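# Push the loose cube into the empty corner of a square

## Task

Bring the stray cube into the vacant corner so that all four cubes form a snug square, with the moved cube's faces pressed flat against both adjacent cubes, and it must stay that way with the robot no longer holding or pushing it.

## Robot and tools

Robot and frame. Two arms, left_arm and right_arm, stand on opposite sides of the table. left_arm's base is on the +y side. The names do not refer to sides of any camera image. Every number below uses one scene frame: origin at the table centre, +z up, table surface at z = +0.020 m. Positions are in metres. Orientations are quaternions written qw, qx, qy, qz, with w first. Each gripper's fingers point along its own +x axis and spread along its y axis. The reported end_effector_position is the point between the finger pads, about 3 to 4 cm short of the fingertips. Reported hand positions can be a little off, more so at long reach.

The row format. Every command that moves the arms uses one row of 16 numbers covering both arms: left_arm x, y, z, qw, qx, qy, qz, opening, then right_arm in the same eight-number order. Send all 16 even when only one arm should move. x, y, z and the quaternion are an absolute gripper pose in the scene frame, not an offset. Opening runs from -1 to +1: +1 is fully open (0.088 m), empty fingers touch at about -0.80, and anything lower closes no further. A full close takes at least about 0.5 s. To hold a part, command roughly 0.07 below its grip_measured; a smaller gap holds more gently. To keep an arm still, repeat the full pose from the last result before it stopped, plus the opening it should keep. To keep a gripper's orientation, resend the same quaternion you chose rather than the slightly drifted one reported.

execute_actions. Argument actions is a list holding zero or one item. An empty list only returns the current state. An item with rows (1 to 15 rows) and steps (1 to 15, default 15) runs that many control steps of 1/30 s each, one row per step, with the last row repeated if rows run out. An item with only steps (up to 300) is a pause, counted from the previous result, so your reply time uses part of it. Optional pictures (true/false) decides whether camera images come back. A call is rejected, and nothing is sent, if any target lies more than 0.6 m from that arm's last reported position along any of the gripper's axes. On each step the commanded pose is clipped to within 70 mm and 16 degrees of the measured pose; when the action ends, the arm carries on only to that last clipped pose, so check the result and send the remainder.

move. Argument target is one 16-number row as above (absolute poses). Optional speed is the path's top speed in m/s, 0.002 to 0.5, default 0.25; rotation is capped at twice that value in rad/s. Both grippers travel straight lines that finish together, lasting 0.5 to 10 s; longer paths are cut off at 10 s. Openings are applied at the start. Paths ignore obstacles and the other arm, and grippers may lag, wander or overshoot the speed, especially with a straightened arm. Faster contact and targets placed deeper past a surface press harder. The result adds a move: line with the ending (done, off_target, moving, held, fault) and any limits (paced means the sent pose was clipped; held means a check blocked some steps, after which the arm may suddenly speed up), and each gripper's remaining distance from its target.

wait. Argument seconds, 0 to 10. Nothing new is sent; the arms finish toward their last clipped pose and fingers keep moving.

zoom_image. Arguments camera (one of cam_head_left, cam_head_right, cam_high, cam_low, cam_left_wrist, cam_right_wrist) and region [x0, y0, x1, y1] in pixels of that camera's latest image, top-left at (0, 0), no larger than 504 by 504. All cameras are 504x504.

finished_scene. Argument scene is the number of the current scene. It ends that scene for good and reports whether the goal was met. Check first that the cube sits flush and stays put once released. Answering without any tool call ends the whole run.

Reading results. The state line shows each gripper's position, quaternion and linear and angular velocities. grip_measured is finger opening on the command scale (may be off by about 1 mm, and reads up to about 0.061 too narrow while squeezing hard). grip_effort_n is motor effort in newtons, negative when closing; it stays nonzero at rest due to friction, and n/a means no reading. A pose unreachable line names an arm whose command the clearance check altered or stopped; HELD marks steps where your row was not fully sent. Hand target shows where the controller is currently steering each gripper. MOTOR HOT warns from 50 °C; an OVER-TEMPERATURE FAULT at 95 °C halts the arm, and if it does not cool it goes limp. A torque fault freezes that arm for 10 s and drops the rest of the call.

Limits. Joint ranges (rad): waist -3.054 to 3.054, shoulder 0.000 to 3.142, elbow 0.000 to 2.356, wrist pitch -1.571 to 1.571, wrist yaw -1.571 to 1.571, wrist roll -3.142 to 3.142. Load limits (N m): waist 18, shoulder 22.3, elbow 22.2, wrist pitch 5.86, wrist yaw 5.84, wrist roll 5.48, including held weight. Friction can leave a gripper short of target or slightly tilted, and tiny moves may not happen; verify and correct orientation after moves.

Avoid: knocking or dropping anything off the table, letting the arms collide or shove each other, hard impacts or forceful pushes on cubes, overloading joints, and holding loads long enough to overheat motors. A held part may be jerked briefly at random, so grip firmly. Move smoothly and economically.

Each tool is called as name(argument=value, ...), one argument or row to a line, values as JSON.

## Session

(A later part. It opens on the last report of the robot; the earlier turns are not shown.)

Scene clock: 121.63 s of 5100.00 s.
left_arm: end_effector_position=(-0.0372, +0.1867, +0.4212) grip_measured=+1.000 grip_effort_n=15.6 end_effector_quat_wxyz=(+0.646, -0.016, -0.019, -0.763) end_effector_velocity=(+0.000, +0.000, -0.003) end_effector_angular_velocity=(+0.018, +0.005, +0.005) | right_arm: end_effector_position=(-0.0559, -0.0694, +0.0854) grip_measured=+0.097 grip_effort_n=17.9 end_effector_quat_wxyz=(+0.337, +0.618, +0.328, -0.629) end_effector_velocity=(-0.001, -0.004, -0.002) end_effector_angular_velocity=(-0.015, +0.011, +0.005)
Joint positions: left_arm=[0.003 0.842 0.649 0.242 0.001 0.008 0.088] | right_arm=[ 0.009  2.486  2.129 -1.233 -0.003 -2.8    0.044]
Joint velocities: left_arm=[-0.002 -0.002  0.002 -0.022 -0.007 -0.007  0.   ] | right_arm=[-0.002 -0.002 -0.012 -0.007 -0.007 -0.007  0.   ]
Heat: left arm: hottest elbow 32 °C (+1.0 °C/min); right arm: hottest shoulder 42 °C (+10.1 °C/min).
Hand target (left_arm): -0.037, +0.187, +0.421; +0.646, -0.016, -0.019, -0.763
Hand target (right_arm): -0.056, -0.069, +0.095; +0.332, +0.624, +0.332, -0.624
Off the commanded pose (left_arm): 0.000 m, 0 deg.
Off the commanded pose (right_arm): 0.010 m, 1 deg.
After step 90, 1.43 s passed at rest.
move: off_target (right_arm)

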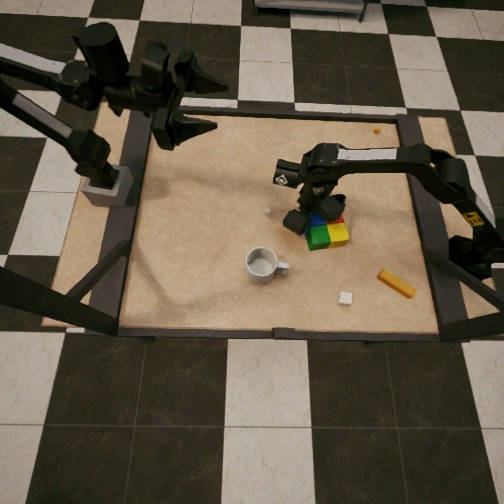

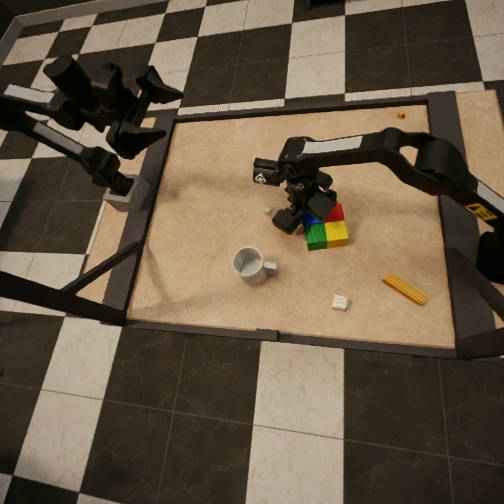

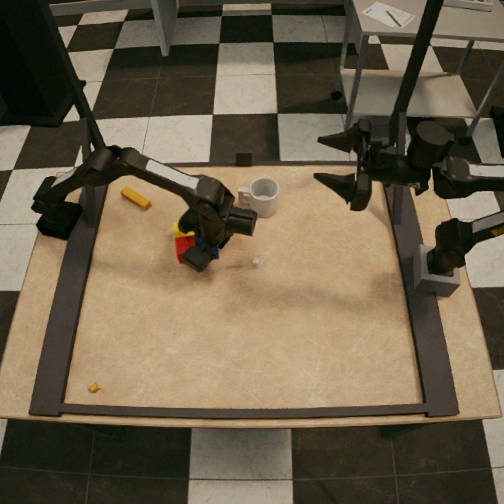

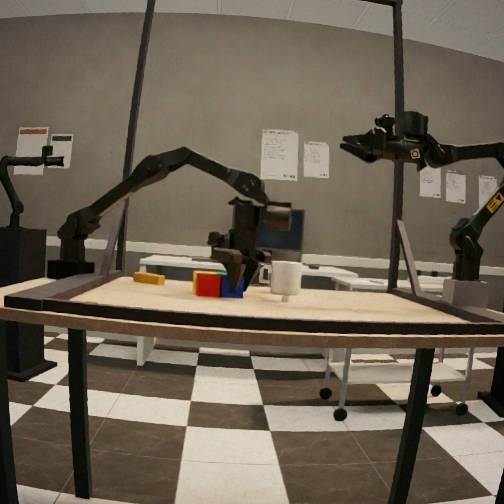

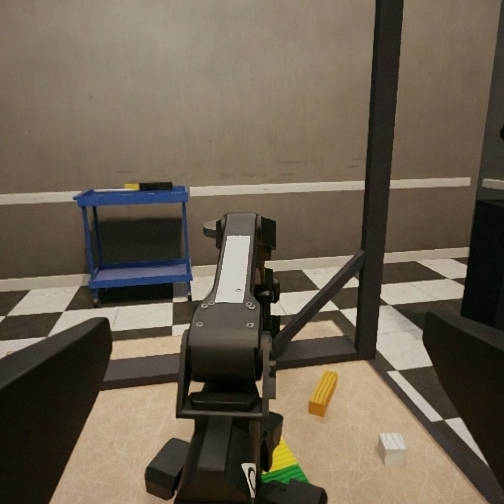

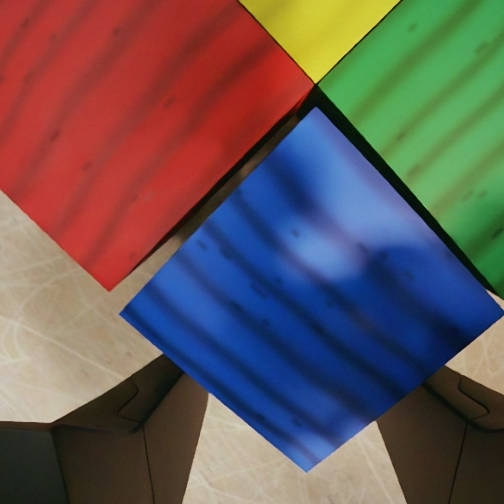

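move(
  target=[-0.0372,0.1867,0.4211,0.646,-0.016,-0.019,-0.763,1, -0.059,-0.0727,0.095,-0.332,-0.624,-0.332,0.624,0.1],
  speed=0.012,
)

Scene clock: 135.33 s of 5100.00 s.
left_arm: end_effector_position=(-0.0372, +0.1867, +0.4212) grip_measured=+1.000 grip_effort_n=15.6 end_effector_quat_wxyz=(+0.646, -0.016, -0.019, -0.763) end_effector_velocity=(+0.000, -0.001, -0.000) end_effector_angular_velocity=(-0.004, -0.006, +0.005) | right_arm: end_effector_position=(-0.0588, -0.0734, +0.0856) grip_measured=+0.097 grip_effort_n=17.9 end_effector_quat_wxyz=(+0.337, +0.618, +0.329, -0.629) end_effector_velocity=(-0.002, -0.006, -0.001) end_effector_angular_velocity=(-0.024, +0.014, +0.005)
Joint positions: left_arm=[0.003 0.842 0.649 0.242 0.001 0.008 0.088] | right_arm=[ 0.013  2.461  2.083 -1.213 -0.003 -2.796  0.044]
Joint velocities: left_arm=[-0.002  0.002 -0.002  0.007 -0.007  0.007  0.   ] | right_arm=[-0.002 -0.002 -0.007 -0.022 -0.007 -0.007  0.   ]
Heat: left arm: hottest elbow 33 °C (+2.0 °C/min); right arm: hottest shoulder 44 °C (+10.2 °C/min).
Hand target (left_arm): -0.037, +0.187, +0.421; +0.646, -0.016, -0.019, -0.763
Hand target (right_arm): -0.059, -0.073, +0.095; +0.332, +0.624, +0.332, -0.624
Off the commanded pose (left_arm): 0.000 m, 0 deg.
Off the commanded pose (right_arm): 0.009 m, 1 deg.
After step 90, 9.57 s passed at rest.
move: off_target (right_arm)

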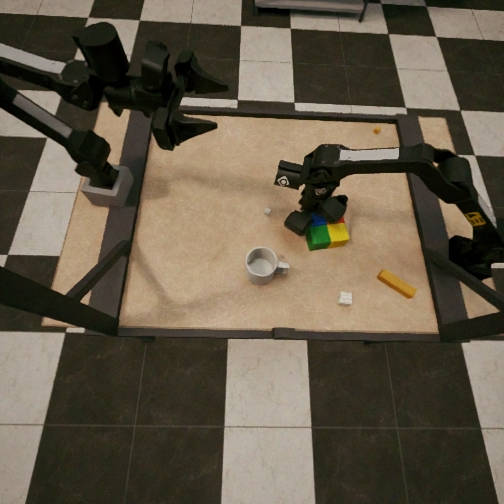

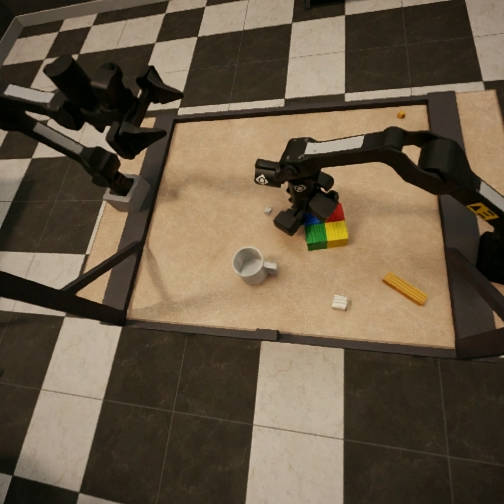

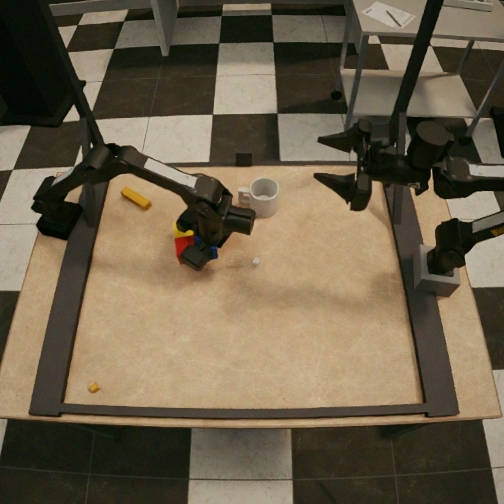

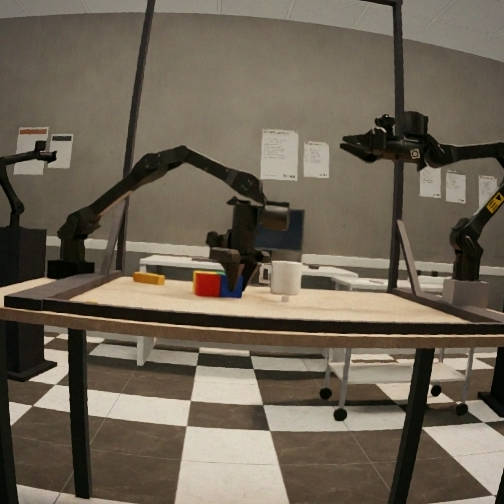

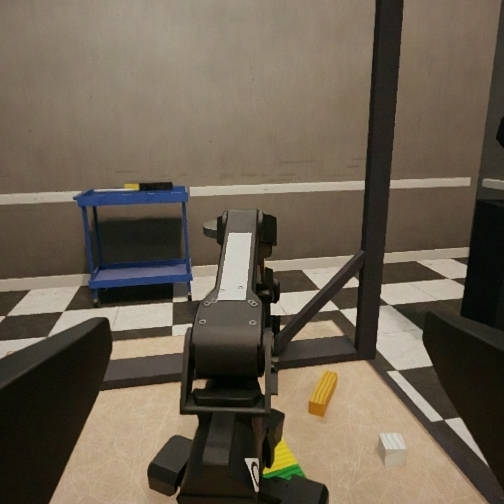

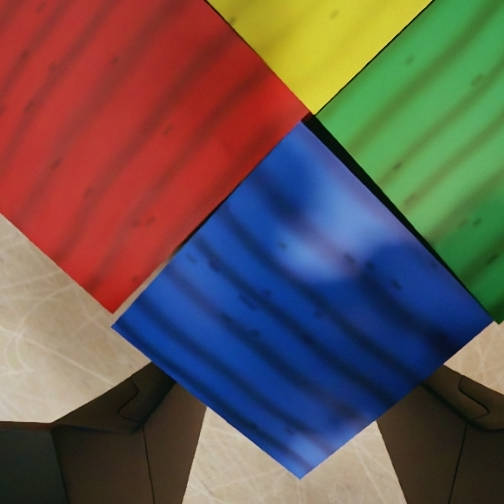

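move(
  target=[-0.0372,0.1867,0.4211,0.646,-0.016,-0.019,-0.763,1, -0.062,-0.074,0.095,-0.332,-0.624,-0.332,0.624,0.1],
  speed=0.012,
)

Scene clock: 141.63 s of 5100.00 s.
left_arm: end_effector_position=(-0.0372, +0.1867, +0.4212) grip_measured=+1.000 grip_effort_n=15.6 end_effector_quat_wxyz=(+0.646, -0.016, -0.019, -0.763) end_effector_velocity=(+0.000, +0.000, -0.005) end_effector_angular_velocity=(+0.023, +0.004, +0.005) | right_arm: end_effector_position=(-0.0608, -0.0748, +0.0849) grip_measured=+0.097 grip_effort_n=17.4 end_effector_quat_wxyz=(+0.337, +0.619, +0.328, -0.629) end_effector_velocity=(-0.002, +0.002, +0.003) end_effector_angular_velocity=(+0.014, +0.004, +0.010)
Joint positions: left_arm=[0.003 0.842 0.649 0.242 0.001 0.008 0.088] | right_arm=[ 0.017  2.453  2.066 -1.203 -0.003 -2.791  0.044]
Joint velocities: left_arm=[-0.002 -0.002 -0.002 -0.022 -0.007 -0.007  0.   ] | right_arm=[ 0.002 -0.007 -0.002  0.007 -0.007 -0.007 -0.   ]
Heat: left arm: hottest elbow 33 °C (+2.0 °C/min); right arm: hottest shoulder 45 °C (+10.0 °C/min).
Hand target (left_arm): -0.037, +0.187, +0.421; +0.646, -0.016, -0.019, -0.763
Hand target (right_arm): -0.062, -0.074, +0.095; +0.332, +0.624, +0.332, -0.624
Off the commanded pose (left_arm): 0.000 m, 0 deg.
Off the commanded pose (right_arm): 0.010 m, 1 deg.
After step 90, 2.23 s passed at rest.
move: off_target (right_arm)

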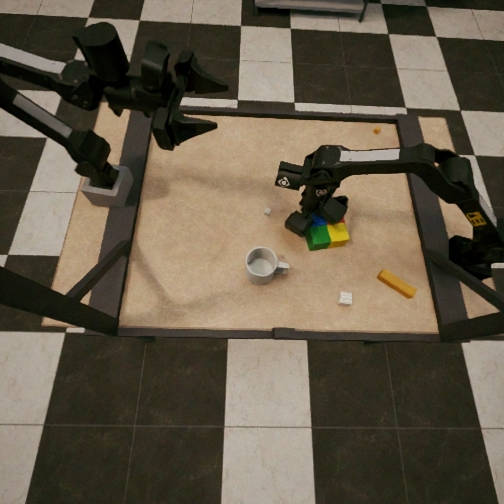

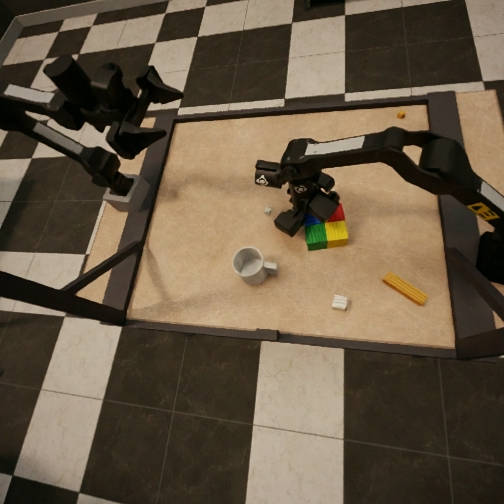

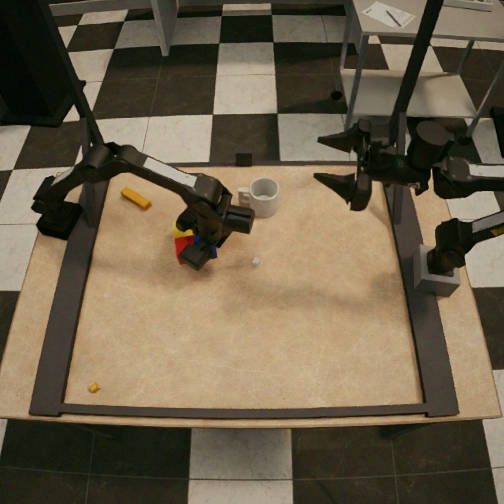

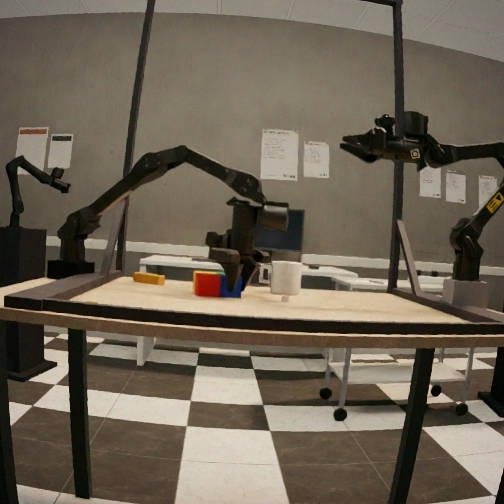

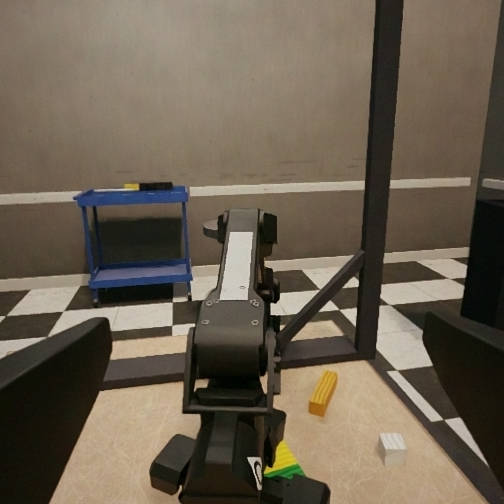

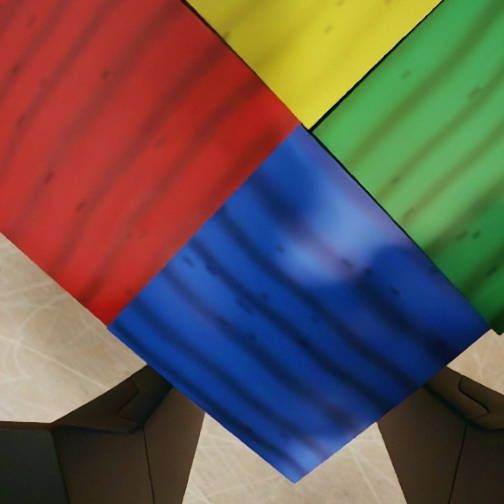

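move(
  target=[-0.0372,0.1867,0.4211,0.646,-0.016,-0.019,-0.763,1, -0.056,-0.067,0.095,-0.332,-0.624,-0.332,0.624,0.5],
  speed=0.05,
)

move(
  target=[-0.0372,0.1867,0.4211,0.646,-0.016,-0.019,-0.763,1, -0.062,-0.078,0.17,-0.332,-0.624,-0.332,0.624,0.5],
  speed=0.15,
)

Scene clock: 148.40 s of 5100.00 s.
left_arm: end_effector_position=(-0.0372, +0.1867, +0.4212) grip_measured=+1.000 grip_effort_n=15.6 end_effector_quat_wxyz=(+0.646, -0.016, -0.019, -0.763) end_effector_velocity=(+0.000, +0.000, +0.000) end_effector_angular_velocity=(+0.004, +0.007, +0.005) | right_arm: end_effector_position=(-0.0575, -0.0675, +0.0997) grip_measured=+0.497 grip_effort_n=18.4 end_effector_quat_wxyz=(+0.329, +0.626, +0.334, -0.623) end_effector_velocity=(+0.000, +0.000, -0.004) end_effector_angular_velocity=(-0.001, +0.008, +0.020)
Joint positions: left_arm=[0.003 0.842 0.649 0.242 0.001 0.008 0.088] | right_arm=[ 0.013  2.453  2.125 -1.235 -0.003 -2.791  0.063]
Joint velocities: left_arm=[-0.002 -0.002  0.002 -0.007 -0.007 -0.007  0.   ] | right_arm=[-0.002  0.007 -0.002  0.007 -0.007 -0.022 -0.   ]
Heat: left arm: hottest elbow 33 °C (+1.0 °C/min); right arm: hottest shoulder 46 °C (+11.1 °C/min).
Hand target (left_arm): -0.037, +0.187, +0.421; +0.646, -0.016, -0.019, -0.763
Hand target (right_arm): -0.056, -0.067, +0.095; +0.332, +0.624, +0.332, -0.624
Off the commanded pose (left_arm): 0.000 m, 0 deg.
Off the commanded pose (right_arm): 0.005 m, 1 deg.
After step 90, 3.00 s passed at rest.
move: done

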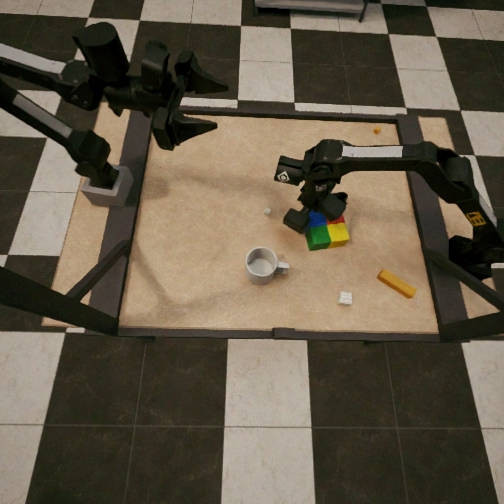

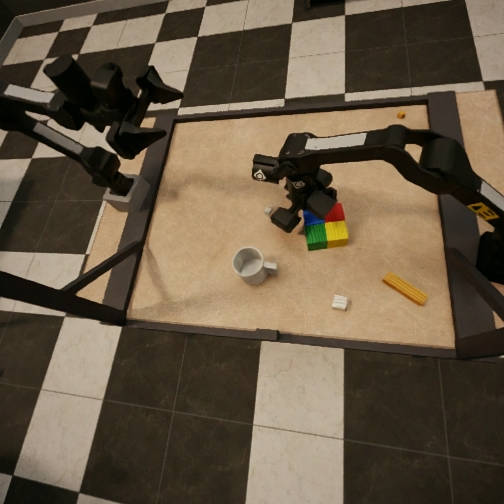

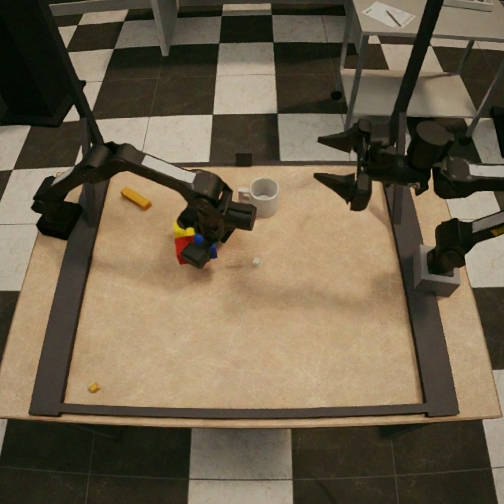

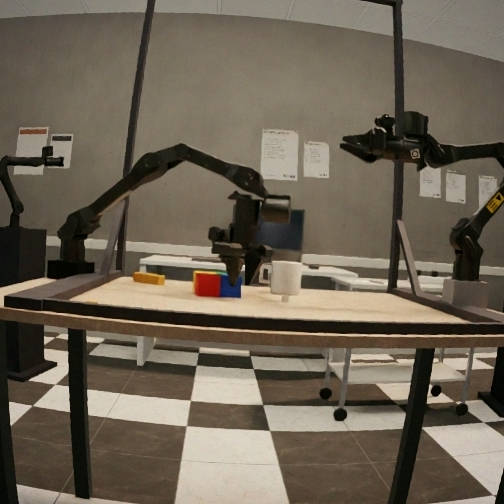

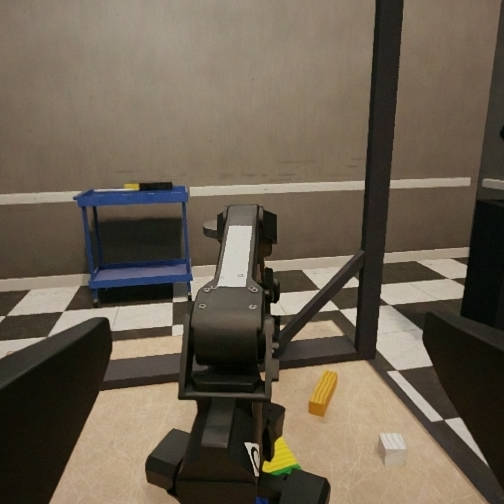

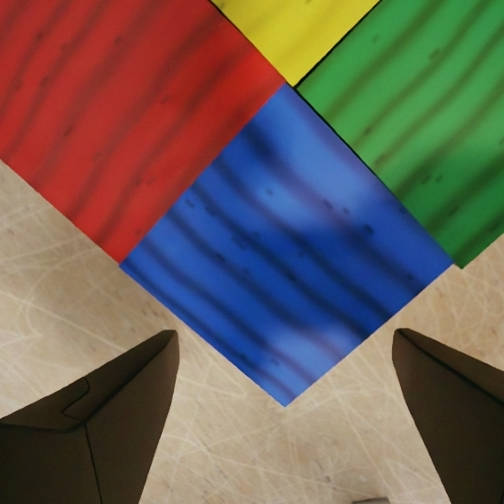

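Scene clock: 149.37 s of 5100.00 s.
left_arm: end_effector_position=(-0.0372, +0.1867, +0.4212) grip_measured=+1.000 grip_effort_n=15.6 end_effector_quat_wxyz=(+0.646, -0.016, -0.019, -0.763) end_effector_velocity=(+0.000, +0.000, -0.002) end_effector_angular_velocity=(+0.008, +0.006, +0.005) | right_arm: end_effector_position=(-0.0617, -0.0796, +0.1627) grip_measured=+0.497 grip_effort_n=17.9 end_effector_quat_wxyz=(+0.336, +0.619, +0.328, -0.629) end_effector_velocity=(-0.004, +0.000, +0.007) end_effector_angular_velocity=(+0.008, +0.021, -0.005)
Joint positions: left_arm=[0.003 0.842 0.649 0.242 0.001 0.008 0.088] | right_arm=[ 0.016  2.419  2.315 -1.485 -0.003 -2.791  0.063]
Joint velocities: left_arm=[-0.002 -0.002 -0.002 -0.007 -0.007 -0.007  0.   ] | right_arm=[ 0.002 -0.002  0.022 -0.022 -0.022  0.007 -0.   ]
Heat: left arm: hottest elbow 33 °C (+1.0 °C/min); right arm: hottest shoulder 46 °C (+10.1 °C/min).
Hand target (left_arm): -0.037, +0.187, +0.421; +0.646, -0.016, -0.019, -0.763
Hand target (right_arm): -0.062, -0.078, +0.170; +0.332, +0.624, +0.332, -0.624
Off the commanded pose (left_arm): 0.000 m, 0 deg.
Off the commanded pose (right_arm): 0.007 m, 1 deg.
move: done

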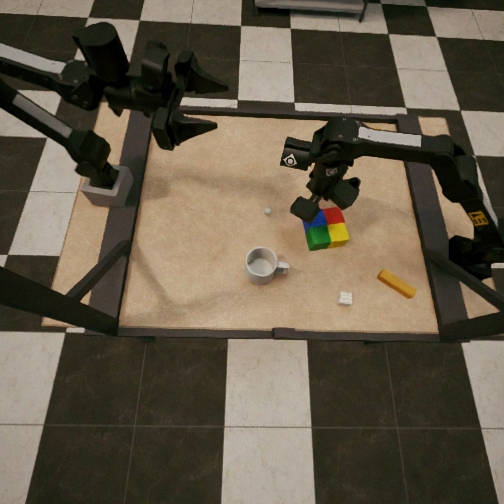

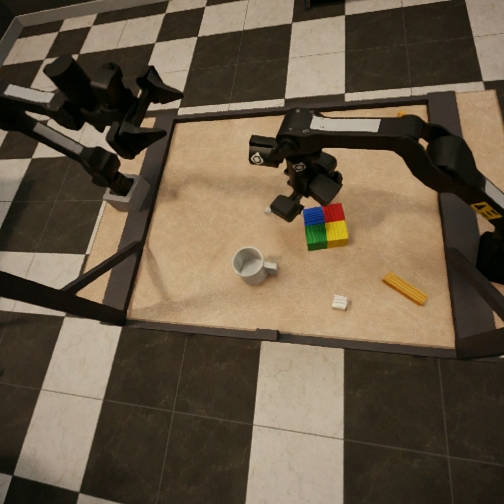

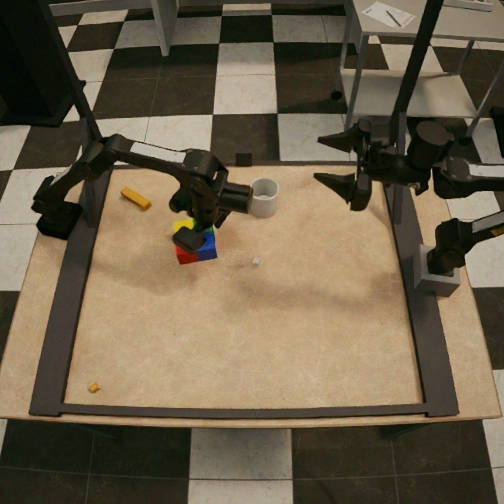

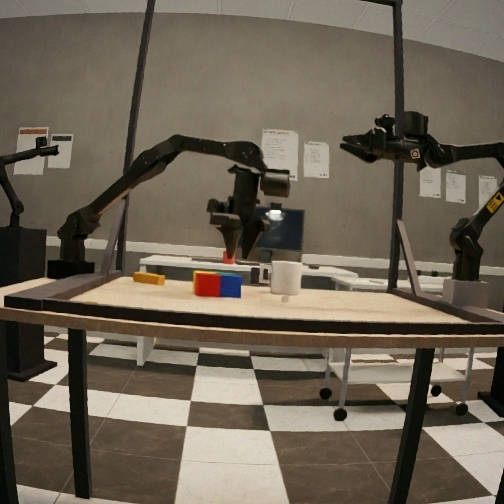

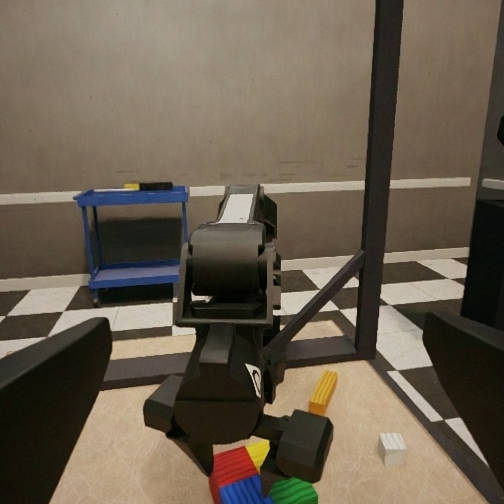

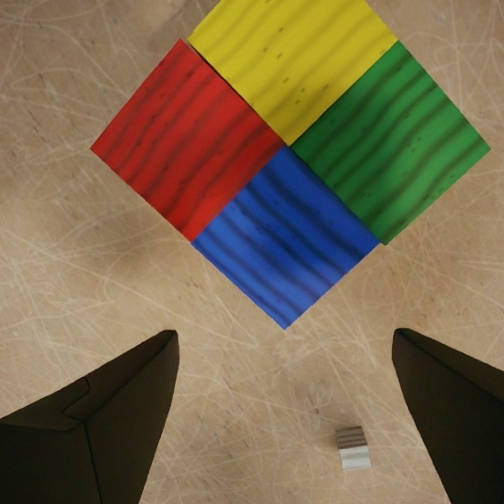

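zoom_image(
  camera="cam_right_wrist",
  region=[150, 10, 420, 280],
)

Region (150, 10, 420, 280) of cam_right_wrist's 504x504 image, scaled by 1.867, with more detail than that image has.

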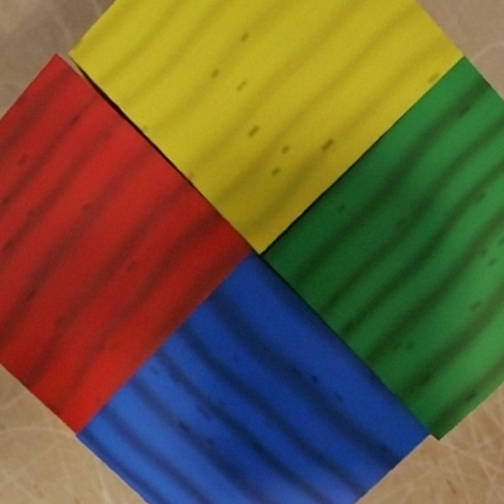

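move(
  target=[-0.0372,0.1867,0.4211,0.646,-0.016,-0.019,-0.763,1, -0.016,-0.112,0.15,-0.073,-0.64,-0.062,0.762,0.15],
  speed=0.35,
)

move(
  target=[-0.0372,0.1867,0.4211,0.646,-0.016,-0.019,-0.763,1, -0.017,-0.114,0.082,-0.073,-0.64,-0.062,0.762,0.15],
  speed=0.12,
)

Scene clock: 161.33 s of 5100.00 s.
left_arm: end_effector_position=(-0.0372, +0.1867, +0.4212) grip_measured=+1.000 grip_effort_n=15.6 end_effector_quat_wxyz=(+0.646, -0.016, -0.019, -0.763) end_effector_velocity=(-0.000, +0.001, +0.001) end_effector_angular_velocity=(-0.006, +0.008, -0.005) | right_arm: end_effector_position=(-0.0155, -0.1117, +0.1455) grip_measured=+0.153 grip_effort_n=-10.9 end_effector_quat_wxyz=(-0.078, -0.639, -0.060, +0.763) end_effector_velocity=(-0.001, -0.003, -0.002) end_effector_angular_velocity=(-0.012, +0.014, +0.004)
Joint positions: left_arm=[0.003 0.842 0.649 0.242 0.001 0.008 0.088] | right_arm=[-0.148  2.419  2.236 -1.495 -0.141 -2.18   0.046]
Joint velocities: left_arm=[ 0.002 -0.002 -0.002  0.007  0.007 -0.007  0.   ] | right_arm=[-0.002  0.002 -0.007 -0.007 -0.007 -0.007 -0.   ]
Heat: left arm: hottest elbow 33 °C (+1.0 °C/min); right arm: hottest shoulder 46 °C (+7.1 °C/min).
Hand target (left_arm): -0.037, +0.187, +0.421; +0.646, -0.016, -0.019, -0.763
Hand target (right_arm): -0.016, -0.112, +0.150; +0.073, +0.640, +0.062, -0.762
Off the commanded pose (left_arm): 0.000 m, 0 deg.
Off the commanded pose (right_arm): 0.005 m, 1 deg.
After step 90, 7.37 s passed at rest.
move: done

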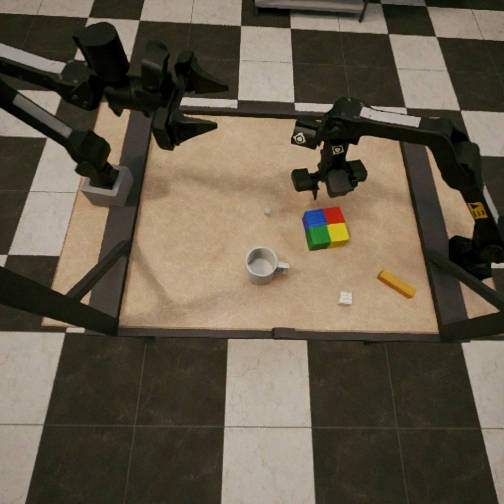

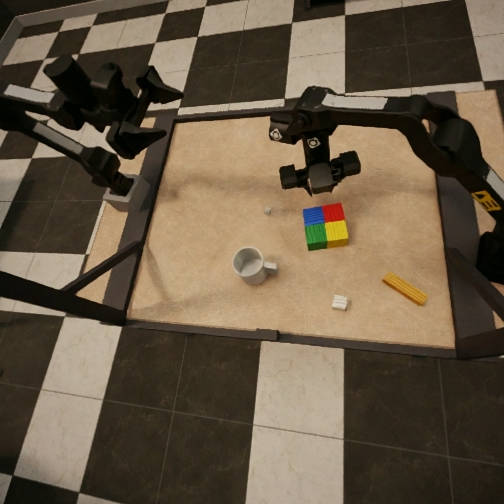

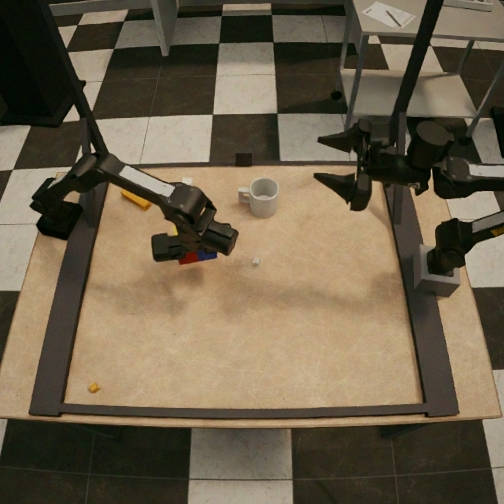

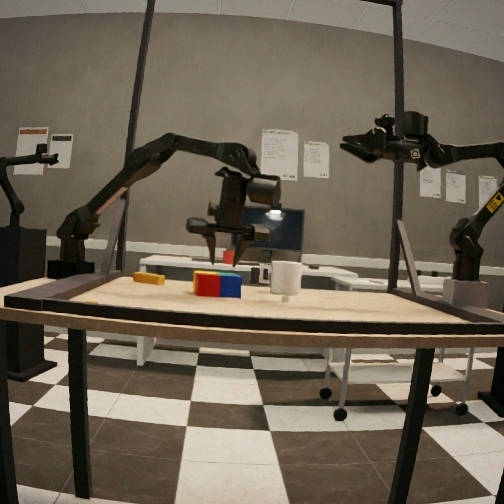

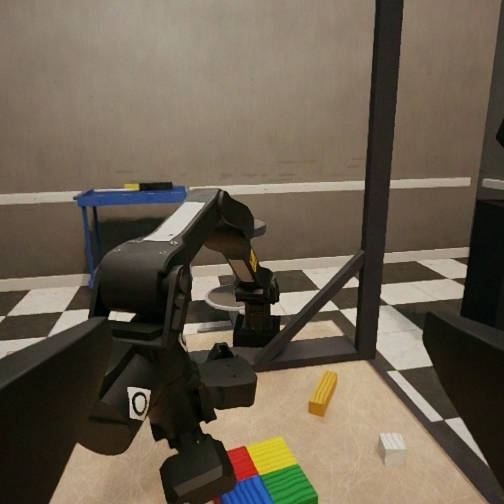

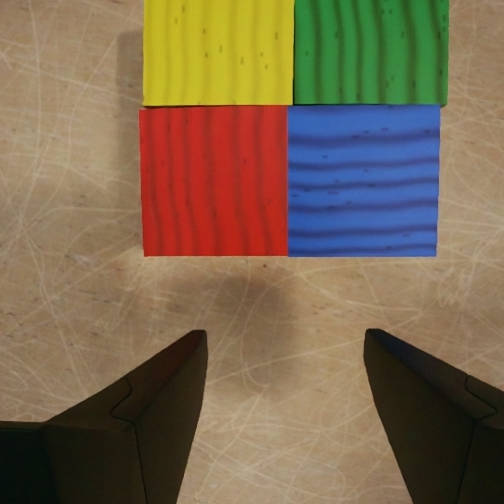

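Scene clock: 162.27 s of 5100.00 s.
left_arm: end_effector_position=(-0.0372, +0.1867, +0.4212) grip_measured=+1.000 grip_effort_n=15.6 end_effector_quat_wxyz=(+0.646, -0.016, -0.019, -0.763) end_effector_velocity=(+0.000, +0.000, -0.005) end_effector_angular_velocity=(+0.021, -0.010, +0.005) | right_arm: end_effector_position=(-0.0162, -0.1133, +0.0826) grip_measured=+0.153 grip_effort_n=-11.4 end_effector_quat_wxyz=(+0.075, +0.641, +0.064, -0.761) end_effector_velocity=(-0.001, -0.008, -0.006) end_effector_angular_velocity=(-0.031, +0.006, +0.005)
Joint positions: left_arm=[0.003 0.842 0.649 0.242 0.001 0.008 0.088] | right_arm=[-0.148  2.419  1.986 -1.234 -0.141 -2.18   0.046]
Joint velocities: left_arm=[-0.002 -0.002 -0.002 -0.022 -0.007  0.007  0.   ] | right_arm=[-0.002  0.002 -0.022 -0.007  0.007 -0.007 -0.   ]
Heat: left arm: hottest elbow 33 °C (+1.0 °C/min); right arm: hottest shoulder 46 °C (+7.1 °C/min).
Hand target (left_arm): -0.037, +0.187, +0.421; +0.646, -0.016, -0.019, -0.763
Hand target (right_arm): -0.017, -0.114, +0.082; +0.073, +0.640, +0.062, -0.762
Off the commanded pose (left_arm): 0.000 m, 0 deg.
Off the commanded pose (right_arm): 0.001 m, 0 deg.
move: done

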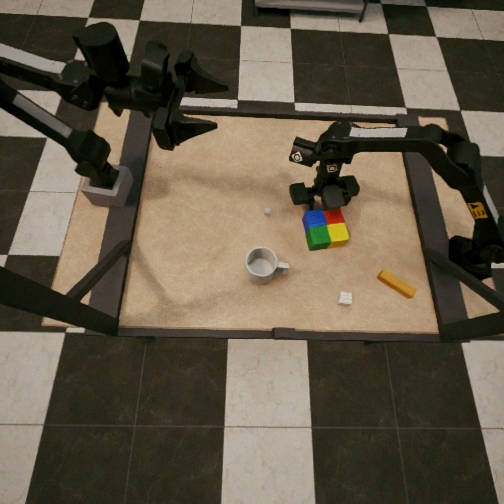

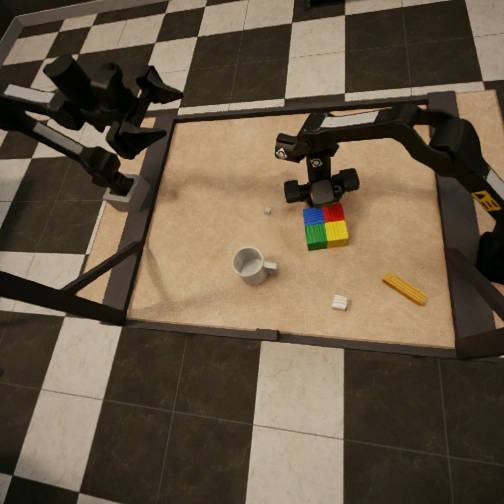

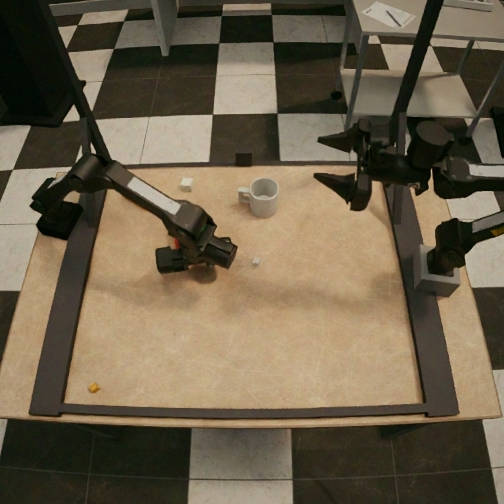

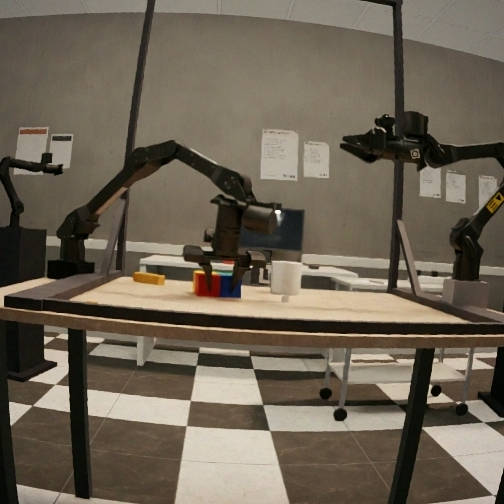

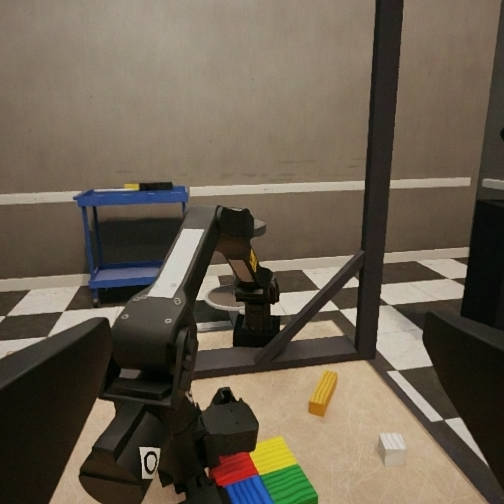

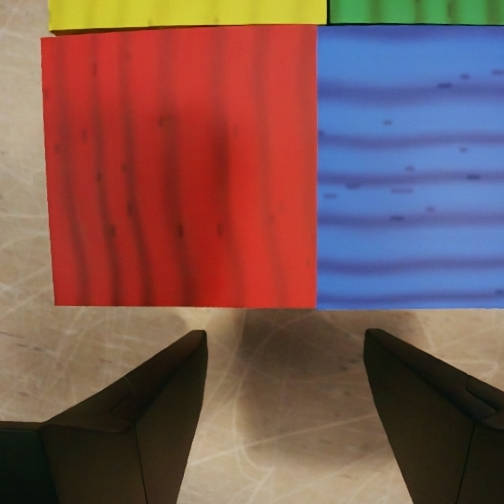

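move(
  target=[-0.0372,0.1867,0.4211,0.646,-0.016,-0.019,-0.763,1, -0.032,-0.116,0.089,-0.067,-0.64,-0.056,0.763,0.15],
  speed=0.015,
)

Scene clock: 167.20 s of 5100.00 s.
left_arm: end_effector_position=(-0.0372, +0.1867, +0.4212) grip_measured=+1.000 grip_effort_n=15.1 end_effector_quat_wxyz=(+0.646, -0.016, -0.019, -0.763) end_effector_velocity=(+0.002, +0.000, -0.001) end_effector_angular_velocity=(-0.001, +0.008, +0.009) | right_arm: end_effector_position=(-0.0303, -0.1175, +0.0803) grip_measured=+0.153 grip_effort_n=-11.4 end_effector_quat_wxyz=(-0.074, -0.638, -0.050, +0.765) end_effector_velocity=(-0.002, -0.006, +0.000) end_effector_angular_velocity=(-0.021, +0.017, +0.004)
Joint positions: left_arm=[0.003 0.842 0.649 0.242 0.001 0.008 0.088] | right_arm=[-0.123  2.398  1.937 -1.222 -0.144 -2.136  0.046]
Joint velocities: left_arm=[ 0.002 -0.002 -0.007  0.007 -0.007 -0.007  0.   ] | right_arm=[-0.002 -0.002 -0.007 -0.022 -0.007 -0.007 -0.   ]
Heat: left arm: hottest elbow 33 °C (+1.0 °C/min); right arm: hottest shoulder 45 °C (+4.1 °C/min).
Hand target (left_arm): -0.037, +0.187, +0.421; +0.646, -0.016, -0.019, -0.763
Hand target (right_arm): -0.032, -0.116, +0.089; +0.067, +0.640, +0.056, -0.763
Off the commanded pose (left_arm): 0.000 m, 0 deg.
Off the commanded pose (right_arm): 0.009 m, 1 deg.
After step 90, 0.57 s passed at rest.
move: off_target (right_arm)

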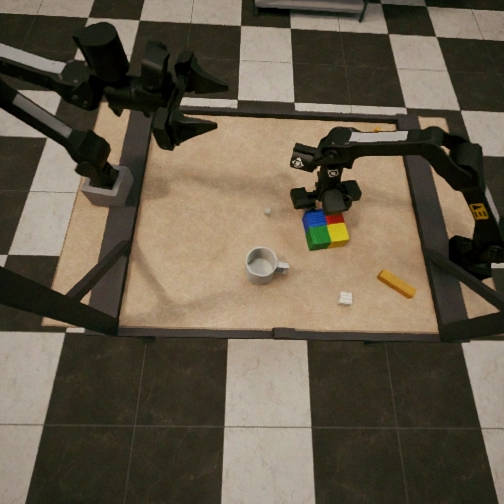

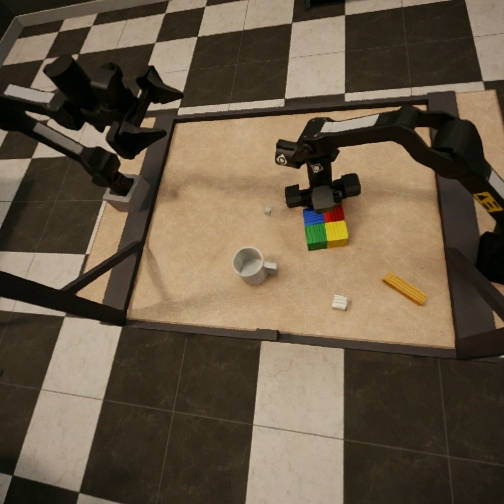

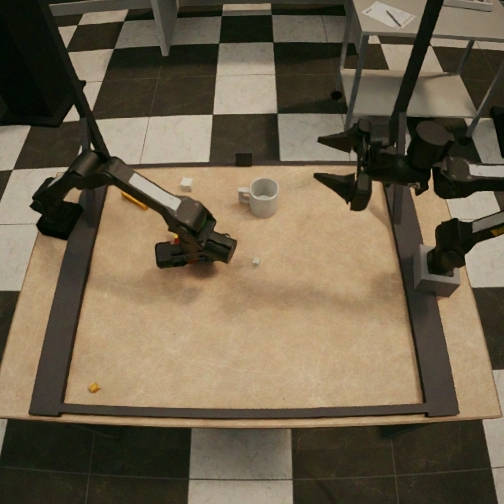

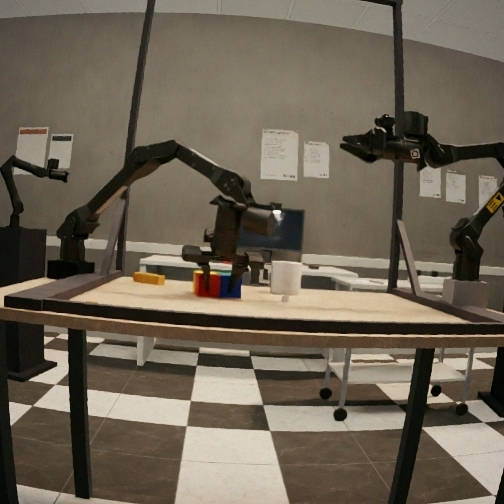

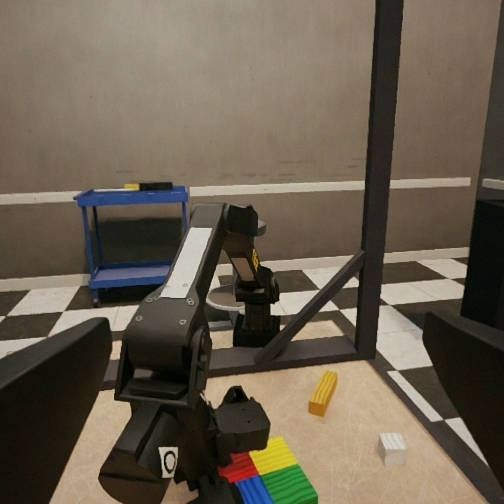

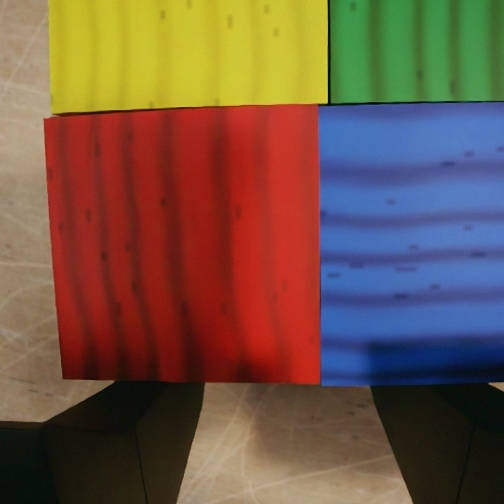

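Just touching. A little more.

move(
  target=[-0.0372,0.1867,0.4211,0.646,-0.016,-0.019,-0.763,1, -0.0338,-0.1158,0.089,-0.067,-0.64,-0.056,0.763,0.15],
  speed=0.012,
)

Scene clock: 173.77 s of 5100.00 s.
left_arm: end_effector_position=(-0.0372, +0.1867, +0.4212) grip_measured=+1.000 grip_effort_n=15.6 end_effector_quat_wxyz=(+0.646, -0.016, -0.019, -0.763) end_effector_velocity=(+0.000, +0.000, +0.000) end_effector_angular_velocity=(+0.004, +0.007, +0.005) | right_arm: end_effector_position=(-0.0311, -0.1176, +0.0802) grip_measured=+0.153 grip_effort_n=-11.4 end_effector_quat_wxyz=(-0.073, -0.638, -0.049, +0.765) end_effector_velocity=(-0.001, -0.003, -0.000) end_effector_angular_velocity=(-0.005, +0.012, +0.018)
Joint positions: left_arm=[0.003 0.842 0.649 0.242 0.001 0.008 0.088] | right_arm=[-0.122  2.396  1.932 -1.219 -0.144 -2.132  0.046]
Joint velocities: left_arm=[-0.002 -0.002  0.002 -0.007 -0.007 -0.007  0.   ] | right_arm=[-0.002 -0.002 -0.007 -0.007 -0.007 -0.022 -0.   ]
Heat: left arm: hottest elbow 33 °C (+1.0 °C/min); right arm: hottest shoulder 46 °C (+4.0 °C/min).
Hand target (left_arm): -0.037, +0.187, +0.421; +0.646, -0.016, -0.019, -0.763
Hand target (right_arm): -0.034, -0.116, +0.089; +0.067, +0.640, +0.056, -0.763
Off the commanded pose (left_arm): 0.000 m, 0 deg.
Off the commanded pose (right_arm): 0.009 m, 1 deg.
After step 90, 2.53 s passed at rest.
move: off_target (right_arm)

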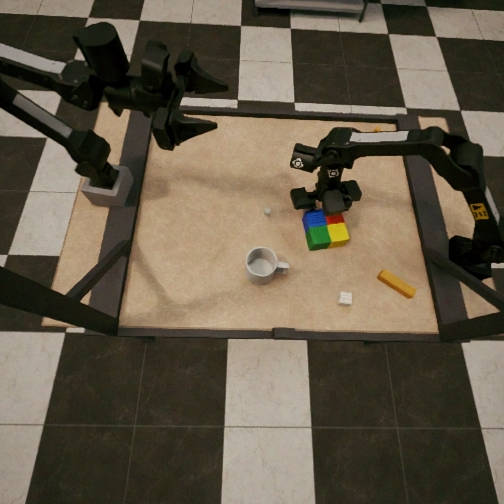

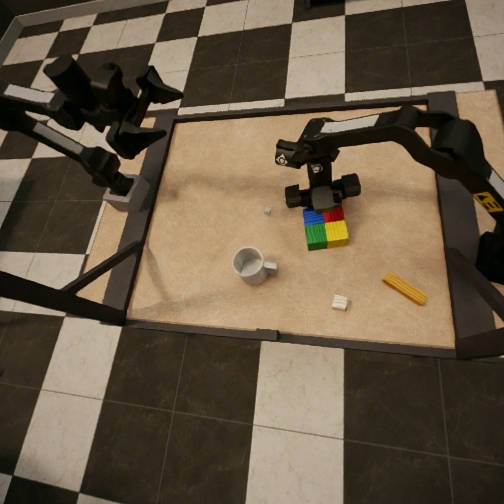

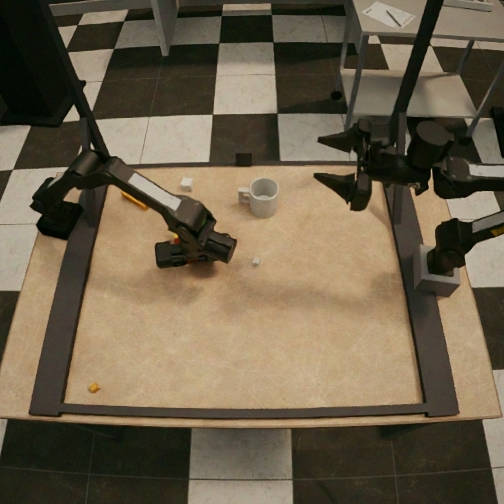

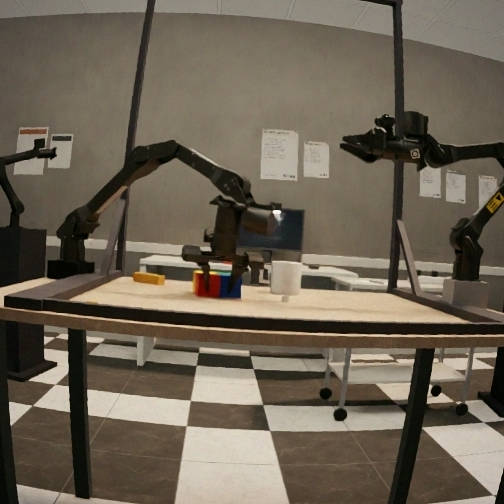

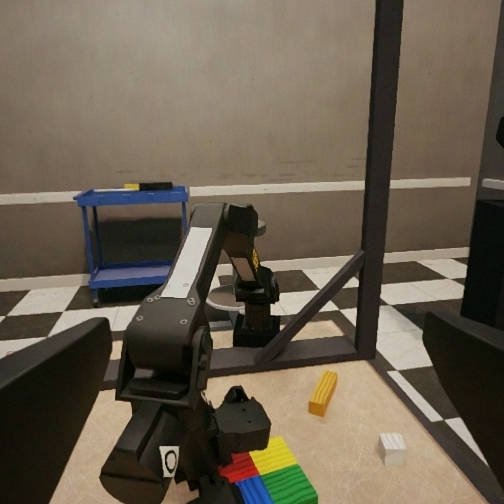

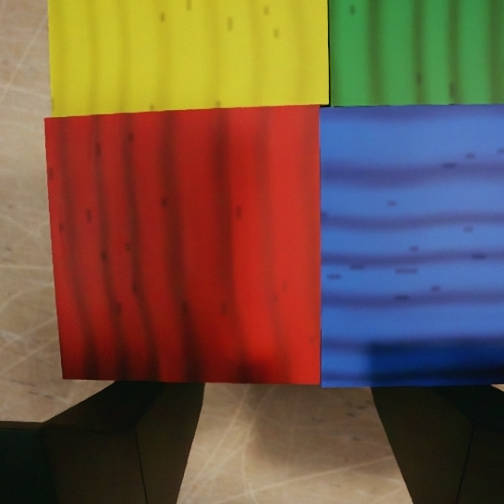

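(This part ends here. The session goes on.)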